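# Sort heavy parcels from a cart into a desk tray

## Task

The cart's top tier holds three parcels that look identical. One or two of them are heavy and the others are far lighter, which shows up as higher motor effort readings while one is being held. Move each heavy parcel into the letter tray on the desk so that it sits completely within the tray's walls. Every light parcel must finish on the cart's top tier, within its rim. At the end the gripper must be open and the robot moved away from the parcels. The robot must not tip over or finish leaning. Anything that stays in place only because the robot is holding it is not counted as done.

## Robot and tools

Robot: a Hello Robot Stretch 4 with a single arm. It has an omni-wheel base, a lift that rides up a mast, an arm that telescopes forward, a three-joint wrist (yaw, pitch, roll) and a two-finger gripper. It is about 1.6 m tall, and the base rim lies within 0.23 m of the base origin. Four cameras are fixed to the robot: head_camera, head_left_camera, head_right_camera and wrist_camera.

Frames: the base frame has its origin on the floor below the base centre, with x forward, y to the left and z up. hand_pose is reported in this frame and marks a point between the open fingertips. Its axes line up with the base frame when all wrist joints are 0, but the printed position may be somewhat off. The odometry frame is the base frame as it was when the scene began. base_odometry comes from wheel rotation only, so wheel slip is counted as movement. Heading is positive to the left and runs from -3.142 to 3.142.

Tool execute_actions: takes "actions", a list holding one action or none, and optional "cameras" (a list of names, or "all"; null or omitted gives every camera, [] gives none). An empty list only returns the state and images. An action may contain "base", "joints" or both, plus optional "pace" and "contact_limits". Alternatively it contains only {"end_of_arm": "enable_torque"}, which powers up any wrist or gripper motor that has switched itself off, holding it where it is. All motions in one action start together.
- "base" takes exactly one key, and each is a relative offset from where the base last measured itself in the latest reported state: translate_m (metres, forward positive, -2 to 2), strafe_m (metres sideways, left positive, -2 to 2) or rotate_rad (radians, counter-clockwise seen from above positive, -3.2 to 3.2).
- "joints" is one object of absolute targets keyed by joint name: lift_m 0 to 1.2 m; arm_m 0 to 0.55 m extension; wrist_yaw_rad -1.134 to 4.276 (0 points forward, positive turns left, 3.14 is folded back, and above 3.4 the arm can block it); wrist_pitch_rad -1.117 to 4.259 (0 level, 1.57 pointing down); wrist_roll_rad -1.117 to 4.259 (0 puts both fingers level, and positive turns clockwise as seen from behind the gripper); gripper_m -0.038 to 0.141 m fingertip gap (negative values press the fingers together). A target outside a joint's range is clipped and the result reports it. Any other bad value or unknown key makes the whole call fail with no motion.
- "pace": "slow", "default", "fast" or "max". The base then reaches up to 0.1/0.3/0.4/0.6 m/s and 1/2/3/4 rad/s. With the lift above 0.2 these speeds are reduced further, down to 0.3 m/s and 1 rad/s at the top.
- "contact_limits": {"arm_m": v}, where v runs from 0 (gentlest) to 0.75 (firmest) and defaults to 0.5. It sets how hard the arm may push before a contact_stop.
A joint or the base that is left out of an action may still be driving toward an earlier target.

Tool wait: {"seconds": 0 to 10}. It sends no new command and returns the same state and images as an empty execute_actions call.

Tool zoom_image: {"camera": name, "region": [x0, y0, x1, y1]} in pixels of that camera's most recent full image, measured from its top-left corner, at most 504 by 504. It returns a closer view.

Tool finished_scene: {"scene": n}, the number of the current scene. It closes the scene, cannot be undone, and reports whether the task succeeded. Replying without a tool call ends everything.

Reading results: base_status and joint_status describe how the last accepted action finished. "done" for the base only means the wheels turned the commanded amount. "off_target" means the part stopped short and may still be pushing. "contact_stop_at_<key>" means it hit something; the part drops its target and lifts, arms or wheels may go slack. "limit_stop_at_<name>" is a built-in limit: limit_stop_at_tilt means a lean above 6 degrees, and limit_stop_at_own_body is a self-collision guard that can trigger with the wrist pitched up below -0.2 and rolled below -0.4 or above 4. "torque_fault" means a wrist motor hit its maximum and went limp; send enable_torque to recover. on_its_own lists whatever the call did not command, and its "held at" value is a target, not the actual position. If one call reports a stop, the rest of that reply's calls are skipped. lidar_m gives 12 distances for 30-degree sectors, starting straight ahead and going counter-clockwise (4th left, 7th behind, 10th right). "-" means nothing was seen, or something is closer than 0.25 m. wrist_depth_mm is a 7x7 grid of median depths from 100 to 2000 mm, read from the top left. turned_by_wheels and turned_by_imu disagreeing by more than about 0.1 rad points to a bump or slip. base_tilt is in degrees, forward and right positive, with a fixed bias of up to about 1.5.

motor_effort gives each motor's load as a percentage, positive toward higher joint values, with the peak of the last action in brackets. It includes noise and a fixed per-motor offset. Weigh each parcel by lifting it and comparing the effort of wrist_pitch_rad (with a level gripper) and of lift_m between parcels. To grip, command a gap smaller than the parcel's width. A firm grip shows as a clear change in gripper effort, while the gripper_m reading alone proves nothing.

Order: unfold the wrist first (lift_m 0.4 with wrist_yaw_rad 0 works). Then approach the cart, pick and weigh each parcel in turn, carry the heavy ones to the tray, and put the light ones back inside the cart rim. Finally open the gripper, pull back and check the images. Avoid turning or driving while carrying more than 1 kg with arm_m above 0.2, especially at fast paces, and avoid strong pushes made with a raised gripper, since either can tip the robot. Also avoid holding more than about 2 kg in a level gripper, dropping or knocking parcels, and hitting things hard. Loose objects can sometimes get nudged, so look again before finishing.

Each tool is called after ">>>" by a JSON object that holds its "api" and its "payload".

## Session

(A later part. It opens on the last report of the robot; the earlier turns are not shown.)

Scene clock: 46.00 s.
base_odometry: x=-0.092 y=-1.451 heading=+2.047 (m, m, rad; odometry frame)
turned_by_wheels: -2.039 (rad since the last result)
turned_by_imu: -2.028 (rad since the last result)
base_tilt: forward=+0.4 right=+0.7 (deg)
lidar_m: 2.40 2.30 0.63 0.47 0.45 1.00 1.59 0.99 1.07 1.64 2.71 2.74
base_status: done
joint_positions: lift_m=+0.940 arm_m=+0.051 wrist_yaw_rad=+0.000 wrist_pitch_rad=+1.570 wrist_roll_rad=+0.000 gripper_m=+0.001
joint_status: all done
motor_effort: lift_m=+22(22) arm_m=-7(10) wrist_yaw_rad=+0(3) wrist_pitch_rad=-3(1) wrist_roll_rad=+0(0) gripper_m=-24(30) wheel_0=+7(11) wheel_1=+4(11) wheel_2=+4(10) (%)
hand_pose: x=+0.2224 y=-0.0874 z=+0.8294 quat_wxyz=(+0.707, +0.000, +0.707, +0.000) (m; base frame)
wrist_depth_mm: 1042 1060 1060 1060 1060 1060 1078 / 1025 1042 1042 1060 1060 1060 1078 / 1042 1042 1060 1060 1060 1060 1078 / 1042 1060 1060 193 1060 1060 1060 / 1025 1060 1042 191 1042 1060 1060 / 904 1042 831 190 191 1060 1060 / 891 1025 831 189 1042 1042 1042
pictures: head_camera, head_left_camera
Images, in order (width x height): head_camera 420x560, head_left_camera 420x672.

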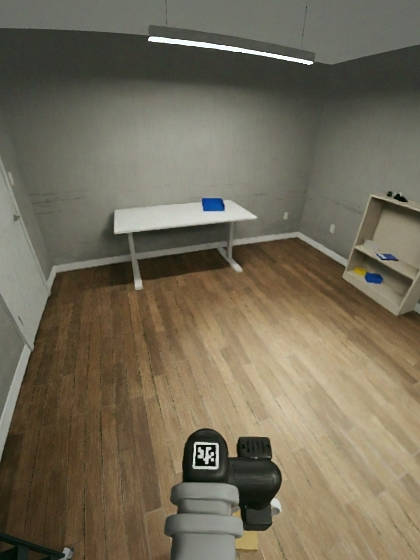

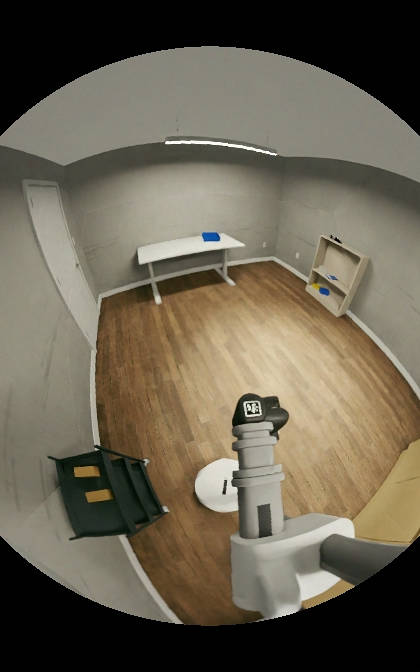

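>>> {"api": "execute_actions", "payload": {"actions": [{"base":{"translate_m":2.0},"joints":{"lift_m":1.05,"arm_m":0.2},"pace":"max"}], "cameras": ["head_right_camera","wrist_camera"]}}

Scene clock: 53.00 s.
base_odometry: x=-1.010 y=+0.326 heading=+2.048 (m, m, rad; odometry frame)
turned_by_wheels: +0.001 (rad since the last result)
turned_by_imu: +0.010 (rad since the last result)
base_tilt: forward=+0.4 right=+0.7 (deg)
lidar_m: 0.48 0.47 0.54 0.86 1.61 1.81 2.10 2.85 2.63 1.80 1.79 0.62
base_status: done
joint_positions: lift_m=+1.050 arm_m=+0.199 wrist_yaw_rad=+0.000 wrist_pitch_rad=+1.570 wrist_roll_rad=+0.000 gripper_m=+0.001
joint_status: all done
motor_effort: lift_m=+22(26) arm_m=+7(9) wrist_yaw_rad=-2(0) wrist_pitch_rad=-2(6) wrist_roll_rad=+1(0) gripper_m=-28(24) wheel_0=+5(15) wheel_1=+4(10) wheel_2=-2(12) (%)
hand_pose: x=+0.3699 y=-0.0874 z=+0.9394 quat_wxyz=(+0.707, +0.000, +0.707, +0.000) (m; base frame)
wrist_depth_mm: 442 445 445 445 449 1205 1205 / 442 442 445 449 1182 1182 1182 / 439 439 1160 1160 1160 1182 1182 / 436 1138 1138 193 1182 1160 1182 / 1138 1138 1160 191 1160 1182 1160 / 1138 1160 1060 191 191 1160 1182 / 1138 1138 931 189 1160 1160 1160
pictures: head_right_camera, wrist_camera
Images, in order (width x height): head_right_camera 420x672, wrist_camera 616x392.

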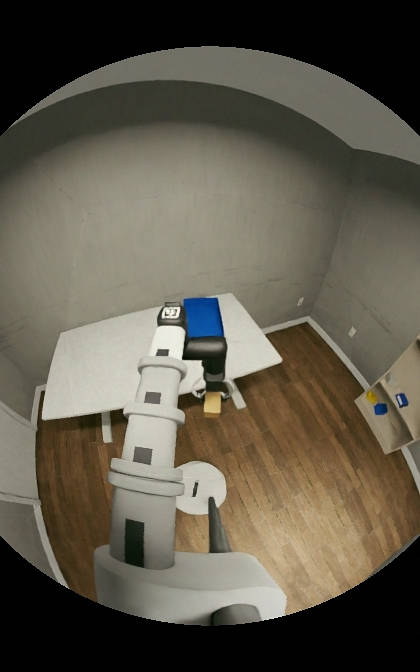

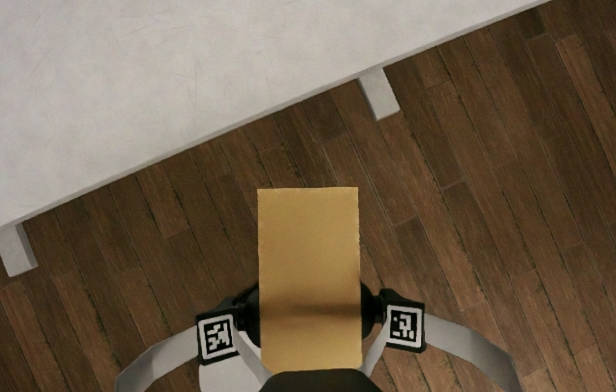

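>>> {"api": "execute_actions", "payload": {"actions": [{"base":{"translate_m":0.22},"joints":{"lift_m":0.975,"arm_m":0.53},"pace":"fast"}], "cameras": ["head_right_camera","wrist_camera"]}}

Scene clock: 55.27 s.
base_odometry: x=-1.111 y=+0.521 heading=+2.048 (m, m, rad; odometry frame)
turned_by_wheels: +0.001 (rad since the last result)
turned_by_imu: +0.002 (rad since the last result)
base_tilt: forward=+0.4 right=+0.6 (deg)
lidar_m: 0.28 0.28 0.33 0.53 1.69 1.90 2.24 3.06 2.52 1.73 0.71 0.36
base_status: done
joint_positions: lift_m=+0.975 arm_m=+0.529 wrist_yaw_rad=+0.000 wrist_pitch_rad=+1.570 wrist_roll_rad=+0.000 gripper_m=+0.001
joint_status: all done
motor_effort: lift_m=+15(19) arm_m=+7(8) wrist_yaw_rad=-3(3) wrist_pitch_rad=-2(5) wrist_roll_rad=+1(1) gripper_m=-23(25) wheel_0=+7(10) wheel_1=+3(7) wheel_2=-3(12) (%)
hand_pose: x=+0.6999 y=-0.0874 z=+0.8650 quat_wxyz=(+0.707, +0.000, +0.707, +0.000) (m; base frame)
wrist_depth_mm: 355 366 370 370 375 377 1118 / 364 364 366 368 373 375 375 / 366 364 366 366 370 373 373 / 362 362 364 193 370 370 373 / 362 362 362 191 368 370 370 / 359 345 359 190 191 368 370 / 359 312 362 189 364 366 368
pictures: head_right_camera, wrist_camera
Images, in order (width x height): head_right_camera 420x672, wrist_camera 616x392.

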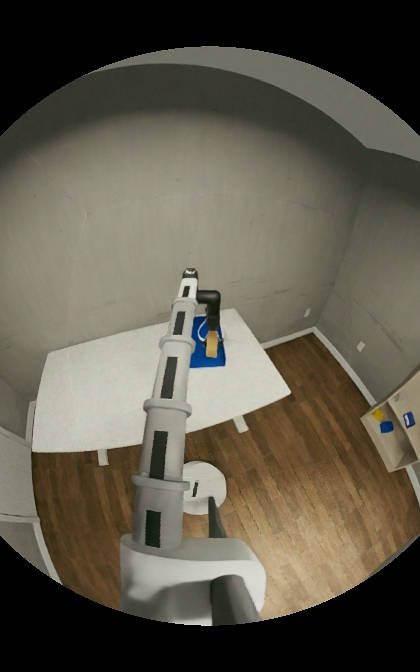

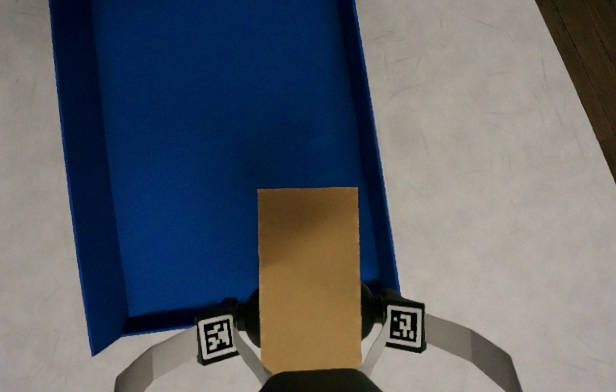

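>>> {"api": "execute_actions", "payload": {"actions": [{"base":{"rotate_rad":0.095},"joints":{"arm_m":0.55,"wrist_roll_rad":-0.04},"pace":"fast"}], "cameras": []}}

>>> {"api": "execute_actions", "payload": {"actions": [{"base":{"translate_m":0.07},"joints":{"lift_m":0.94},"pace":"fast"}], "cameras": ["wrist_camera"]}}

Scene clock: 56.63 s.
base_odometry: x=-1.111 y=+0.521 heading=+2.142 (m, m, rad; odometry frame)
turned_by_wheels: +0.094 (rad since the last result)
turned_by_imu: +0.094 (rad since the last result)
base_tilt: forward=+0.4 right=+0.6 (deg)
lidar_m: 0.26 0.27 0.32 0.61 1.68 1.98 3.06 3.06 2.02 1.75 0.59 0.31
base_status: done
joint_positions: lift_m=+0.975 arm_m=+0.548 wrist_yaw_rad=+0.000 wrist_pitch_rad=+1.570 wrist_roll_rad=-0.039 gripper_m=+0.001
joint_status: all done
motor_effort: lift_m=+15(15) arm_m=+7(8) wrist_yaw_rad=-2(1) wrist_pitch_rad=-2(3) wrist_roll_rad=+0(1) gripper_m=-27(25) wheel_0=-6(11) wheel_1=-2(10) wheel_2=-3(11) (%)
hand_pose: x=+0.7193 y=-0.0874 z=+0.8650 quat_wxyz=(+0.707, -0.014, +0.707, +0.014) (m; base frame)
wrist_depth_mm: 368 370 368 370 370 377 377 / 366 368 366 368 370 373 377 / 364 366 366 368 368 370 375 / 362 364 364 193 366 370 373 / 362 362 362 191 366 368 370 / 359 362 334 190 191 368 368 / 359 359 359 189 364 366 368
pictures: none
No camera images: the call's "cameras" was empty. Leave "cameras" out to get every camera's image.

Scene clock: 57.87 s.
base_odometry: x=-1.149 y=+0.580 heading=+2.143 (m, m, rad; odometry frame)
turned_by_wheels: +0.001 (rad since the last result)
turned_by_imu: +0.001 (rad since the last result)
base_tilt: forward=+0.4 right=+0.7 (deg)
lidar_m: 0.25 0.25 0.25 0.43 1.72 1.99 2.56 3.13 2.00 1.72 0.43 0.26
base_status: done
joint_positions: lift_m=+0.940 arm_m=+0.548 wrist_yaw_rad=+0.000 wrist_pitch_rad=+1.570 wrist_roll_rad=-0.039 gripper_m=+0.001
joint_status: all done
motor_effort: lift_m=+15(16) arm_m=+6(7) wrist_yaw_rad=-2(1) wrist_pitch_rad=-2(4) wrist_roll_rad=+0(0) gripper_m=-26(28) wheel_0=+4(10) wheel_1=+3(5) wheel_2=+1(13) (%)
hand_pose: x=+0.7192 y=-0.0874 z=+0.8299 quat_wxyz=(+0.707, -0.014, +0.707, +0.014) (m; base frame)
wrist_depth_mm: 332 334 324 327 327 327 340 / 330 332 332 332 334 336 342 / 329 332 330 332 334 327 338 / 327 330 329 193 332 330 338 / 327 327 327 191 330 332 336 / 325 327 325 190 191 329 334 / 324 296 324 189 327 283 332
pictures: wrist_camera
Images, in order (width x height): wrist_camera 616x392.

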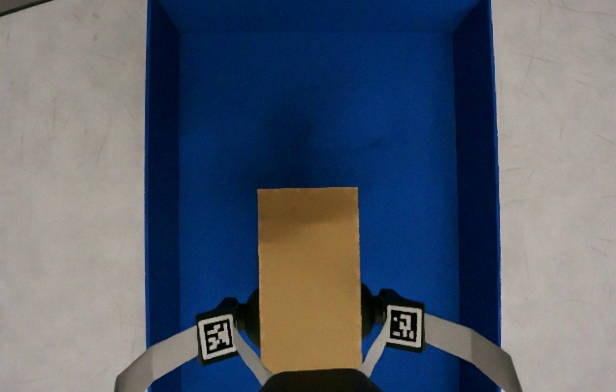

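>>> {"api": "execute_actions", "payload": {"actions": [{"joints":{"lift_m":0.87},"pace":"fast"}], "cameras": []}}

>>> {"api": "execute_actions", "payload": {"actions": [{"joints":{"gripper_m":0.072}}], "cameras": []}}

>>> {"api": "execute_actions", "payload": {"actions": [{"joints":{"lift_m":0.96},"pace":"max"}], "cameras": ["wrist_camera"]}}

>>> {"api": "execute_actions", "payload": {"actions": [{"base":{"translate_m":-0.2},"joints":{"arm_m":0.1},"pace":"max"}], "cameras": ["head_right_camera"]}}

Scene clock: 59.37 s.
base_odometry: x=-1.149 y=+0.580 heading=+2.143 (m, m, rad; odometry frame)
turned_by_wheels: +0.000 (rad since the last result)
turned_by_imu: +0.000 (rad since the last result)
base_tilt: forward=+0.4 right=+0.7 (deg)
lidar_m: 0.25 0.25 0.26 0.46 1.71 1.99 2.56 3.14 1.99 1.72 0.45 0.26
base_status: not commanded
joint_positions: lift_m=+0.870 arm_m=+0.548 wrist_yaw_rad=+0.000 wrist_pitch_rad=+1.570 wrist_roll_rad=-0.039 gripper_m=+0.001
joint_status: all done
motor_effort: lift_m=+15(14) arm_m=+7(6) wrist_yaw_rad=-1(1) wrist_pitch_rad=-2(2) wrist_roll_rad=+0(0) gripper_m=-27(25) wheel_0=+4(4) wheel_1=+4(4) wheel_2=+1(1) (%)
hand_pose: x=+0.7192 y=-0.0874 z=+0.7600 quat_wxyz=(+0.707, -0.014, +0.707, +0.014) (m; base frame)
wrist_depth_mm: 263 236 263 263 265 265 216 / 262 236 262 263 264 265 212 / 260 236 260 260 262 264 213 / 259 236 259 193 262 263 214 / 258 236 258 191 260 260 215 / 256 233 256 190 191 258 214 / 256 189 256 189 258 232 213
pictures: none
No camera images: the call's "cameras" was empty. Leave "cameras" out to get every camera's image.

Scene clock: 60.87 s.
base_odometry: x=-1.149 y=+0.580 heading=+2.143 (m, m, rad; odometry frame)
turned_by_wheels: +0.000 (rad since the last result)
turned_by_imu: +0.000 (rad since the last result)
base_tilt: forward=+0.3 right=+0.6 (deg)
lidar_m: 0.25 0.25 0.26 0.47 1.71 2.03 2.55 3.13 1.99 1.69 0.45 0.25
base_status: not commanded
joint_positions: lift_m=+0.870 arm_m=+0.548 wrist_yaw_rad=+0.000 wrist_pitch_rad=+1.570 wrist_roll_rad=-0.039 gripper_m=+0.072
joint_status: all done
motor_effort: lift_m=+15(15) arm_m=+7(7) wrist_yaw_rad=-1(1) wrist_pitch_rad=-2(3) wrist_roll_rad=+0(1) gripper_m=-2(23) wheel_0=+4(4) wheel_1=+4(3) wheel_2=+1(1) (%)
hand_pose: x=+0.7192 y=-0.0874 z=+0.7600 quat_wxyz=(+0.707, -0.014, +0.707, +0.014) (m; base frame)
wrist_depth_mm: 265 236 264 265 267 267 244 / 263 237 263 264 265 266 217 / 262 237 262 263 263 264 213 / 259 236 260 210 263 264 213 / 259 236 259 209 260 262 214 / 258 233 257 208 219 262 214 / 257 214 256 156 259 247 213
pictures: none
No camera images: the call's "cameras" was empty. Leave "cameras" out to get every camera's image.

Scene clock: 61.77 s.
base_odometry: x=-1.149 y=+0.580 heading=+2.143 (m, m, rad; odometry frame)
turned_by_wheels: +0.000 (rad since the last result)
turned_by_imu: +0.000 (rad since the last result)
base_tilt: forward=+0.3 right=+0.7 (deg)
lidar_m: 0.25 0.25 0.26 0.46 1.72 2.01 2.56 3.13 2.00 1.72 0.45 0.25
base_status: not commanded
joint_positions: lift_m=+0.960 arm_m=+0.548 wrist_yaw_rad=+0.000 wrist_pitch_rad=+1.570 wrist_roll_rad=-0.039 gripper_m=+0.072
joint_status: all done
motor_effort: lift_m=+21(25) arm_m=+7(7) wrist_yaw_rad=-1(1) wrist_pitch_rad=-2(3) wrist_roll_rad=+0(0) gripper_m=-4(3) wheel_0=+4(4) wheel_1=+3(4) wheel_2=+1(1) (%)
hand_pose: x=+0.7192 y=-0.0874 z=+0.8495 quat_wxyz=(+0.707, -0.014, +0.707, +0.014) (m; base frame)
wrist_depth_mm: 353 355 320 325 325 362 362 / 351 353 353 353 353 357 362 / 349 349 351 351 353 357 362 / 349 349 349 349 351 353 357 / 345 347 347 298 351 351 357 / 345 347 332 297 220 349 355 / 345 345 343 156 347 349 353
pictures: wrist_camera
Images, in order (width x height): wrist_camera 616x392.

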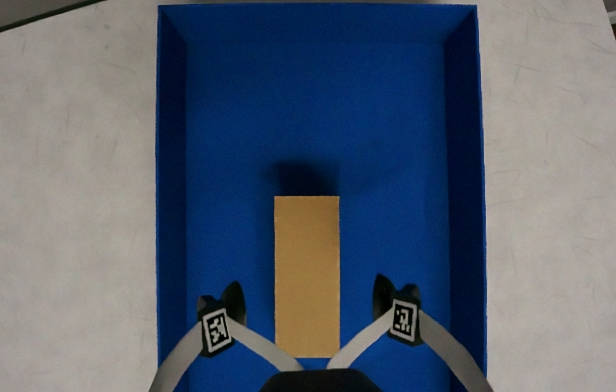

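Scene clock: 63.67 s.
base_odometry: x=-1.041 y=+0.411 heading=+2.142 (m, m, rad; odometry frame)
turned_by_wheels: -0.001 (rad since the last result)
turned_by_imu: -0.001 (rad since the last result)
base_tilt: forward=+0.3 right=+0.6 (deg)
lidar_m: 0.41 0.41 0.48 0.84 1.65 1.95 2.96 2.95 2.40 1.76 2.05 0.47
base_status: done
joint_positions: lift_m=+0.960 arm_m=+0.101 wrist_yaw_rad=+0.000 wrist_pitch_rad=+1.570 wrist_roll_rad=-0.040 gripper_m=+0.072
joint_status: all done
motor_effort: lift_m=+21(21) arm_m=-7(9) wrist_yaw_rad=+0(0) wrist_pitch_rad=-3(3) wrist_roll_rad=+0(0) gripper_m=-4(3) wheel_0=-5(10) wheel_1=-2(5) wheel_2=+0(14) (%)
hand_pose: x=+0.2723 y=-0.0874 z=+0.8495 quat_wxyz=(+0.707, -0.014, +0.707, +0.014) (m; base frame)
wrist_depth_mm: 355 357 357 359 362 364 1118 / 353 355 357 366 1078 1098 1098 / 353 1078 1078 1078 1098 1098 1098 / 1060 1060 1060 1078 1078 1060 1098 / 1060 1060 1078 1078 1060 1098 1078 / 1042 1060 842 842 220 1060 1078 / 1042 1042 842 156 1078 1078 1060
pictures: head_right_camera
Images, in order (width x height): head_right_camera 420x672.

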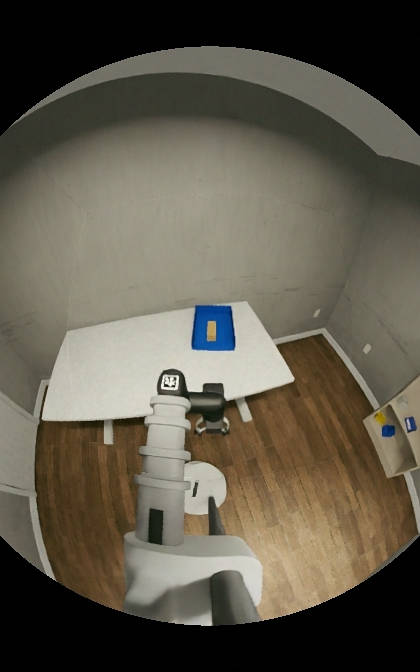

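>>> {"api": "finished_scene", "payload": {"scene": 2}}

The scene is finished: the task was done.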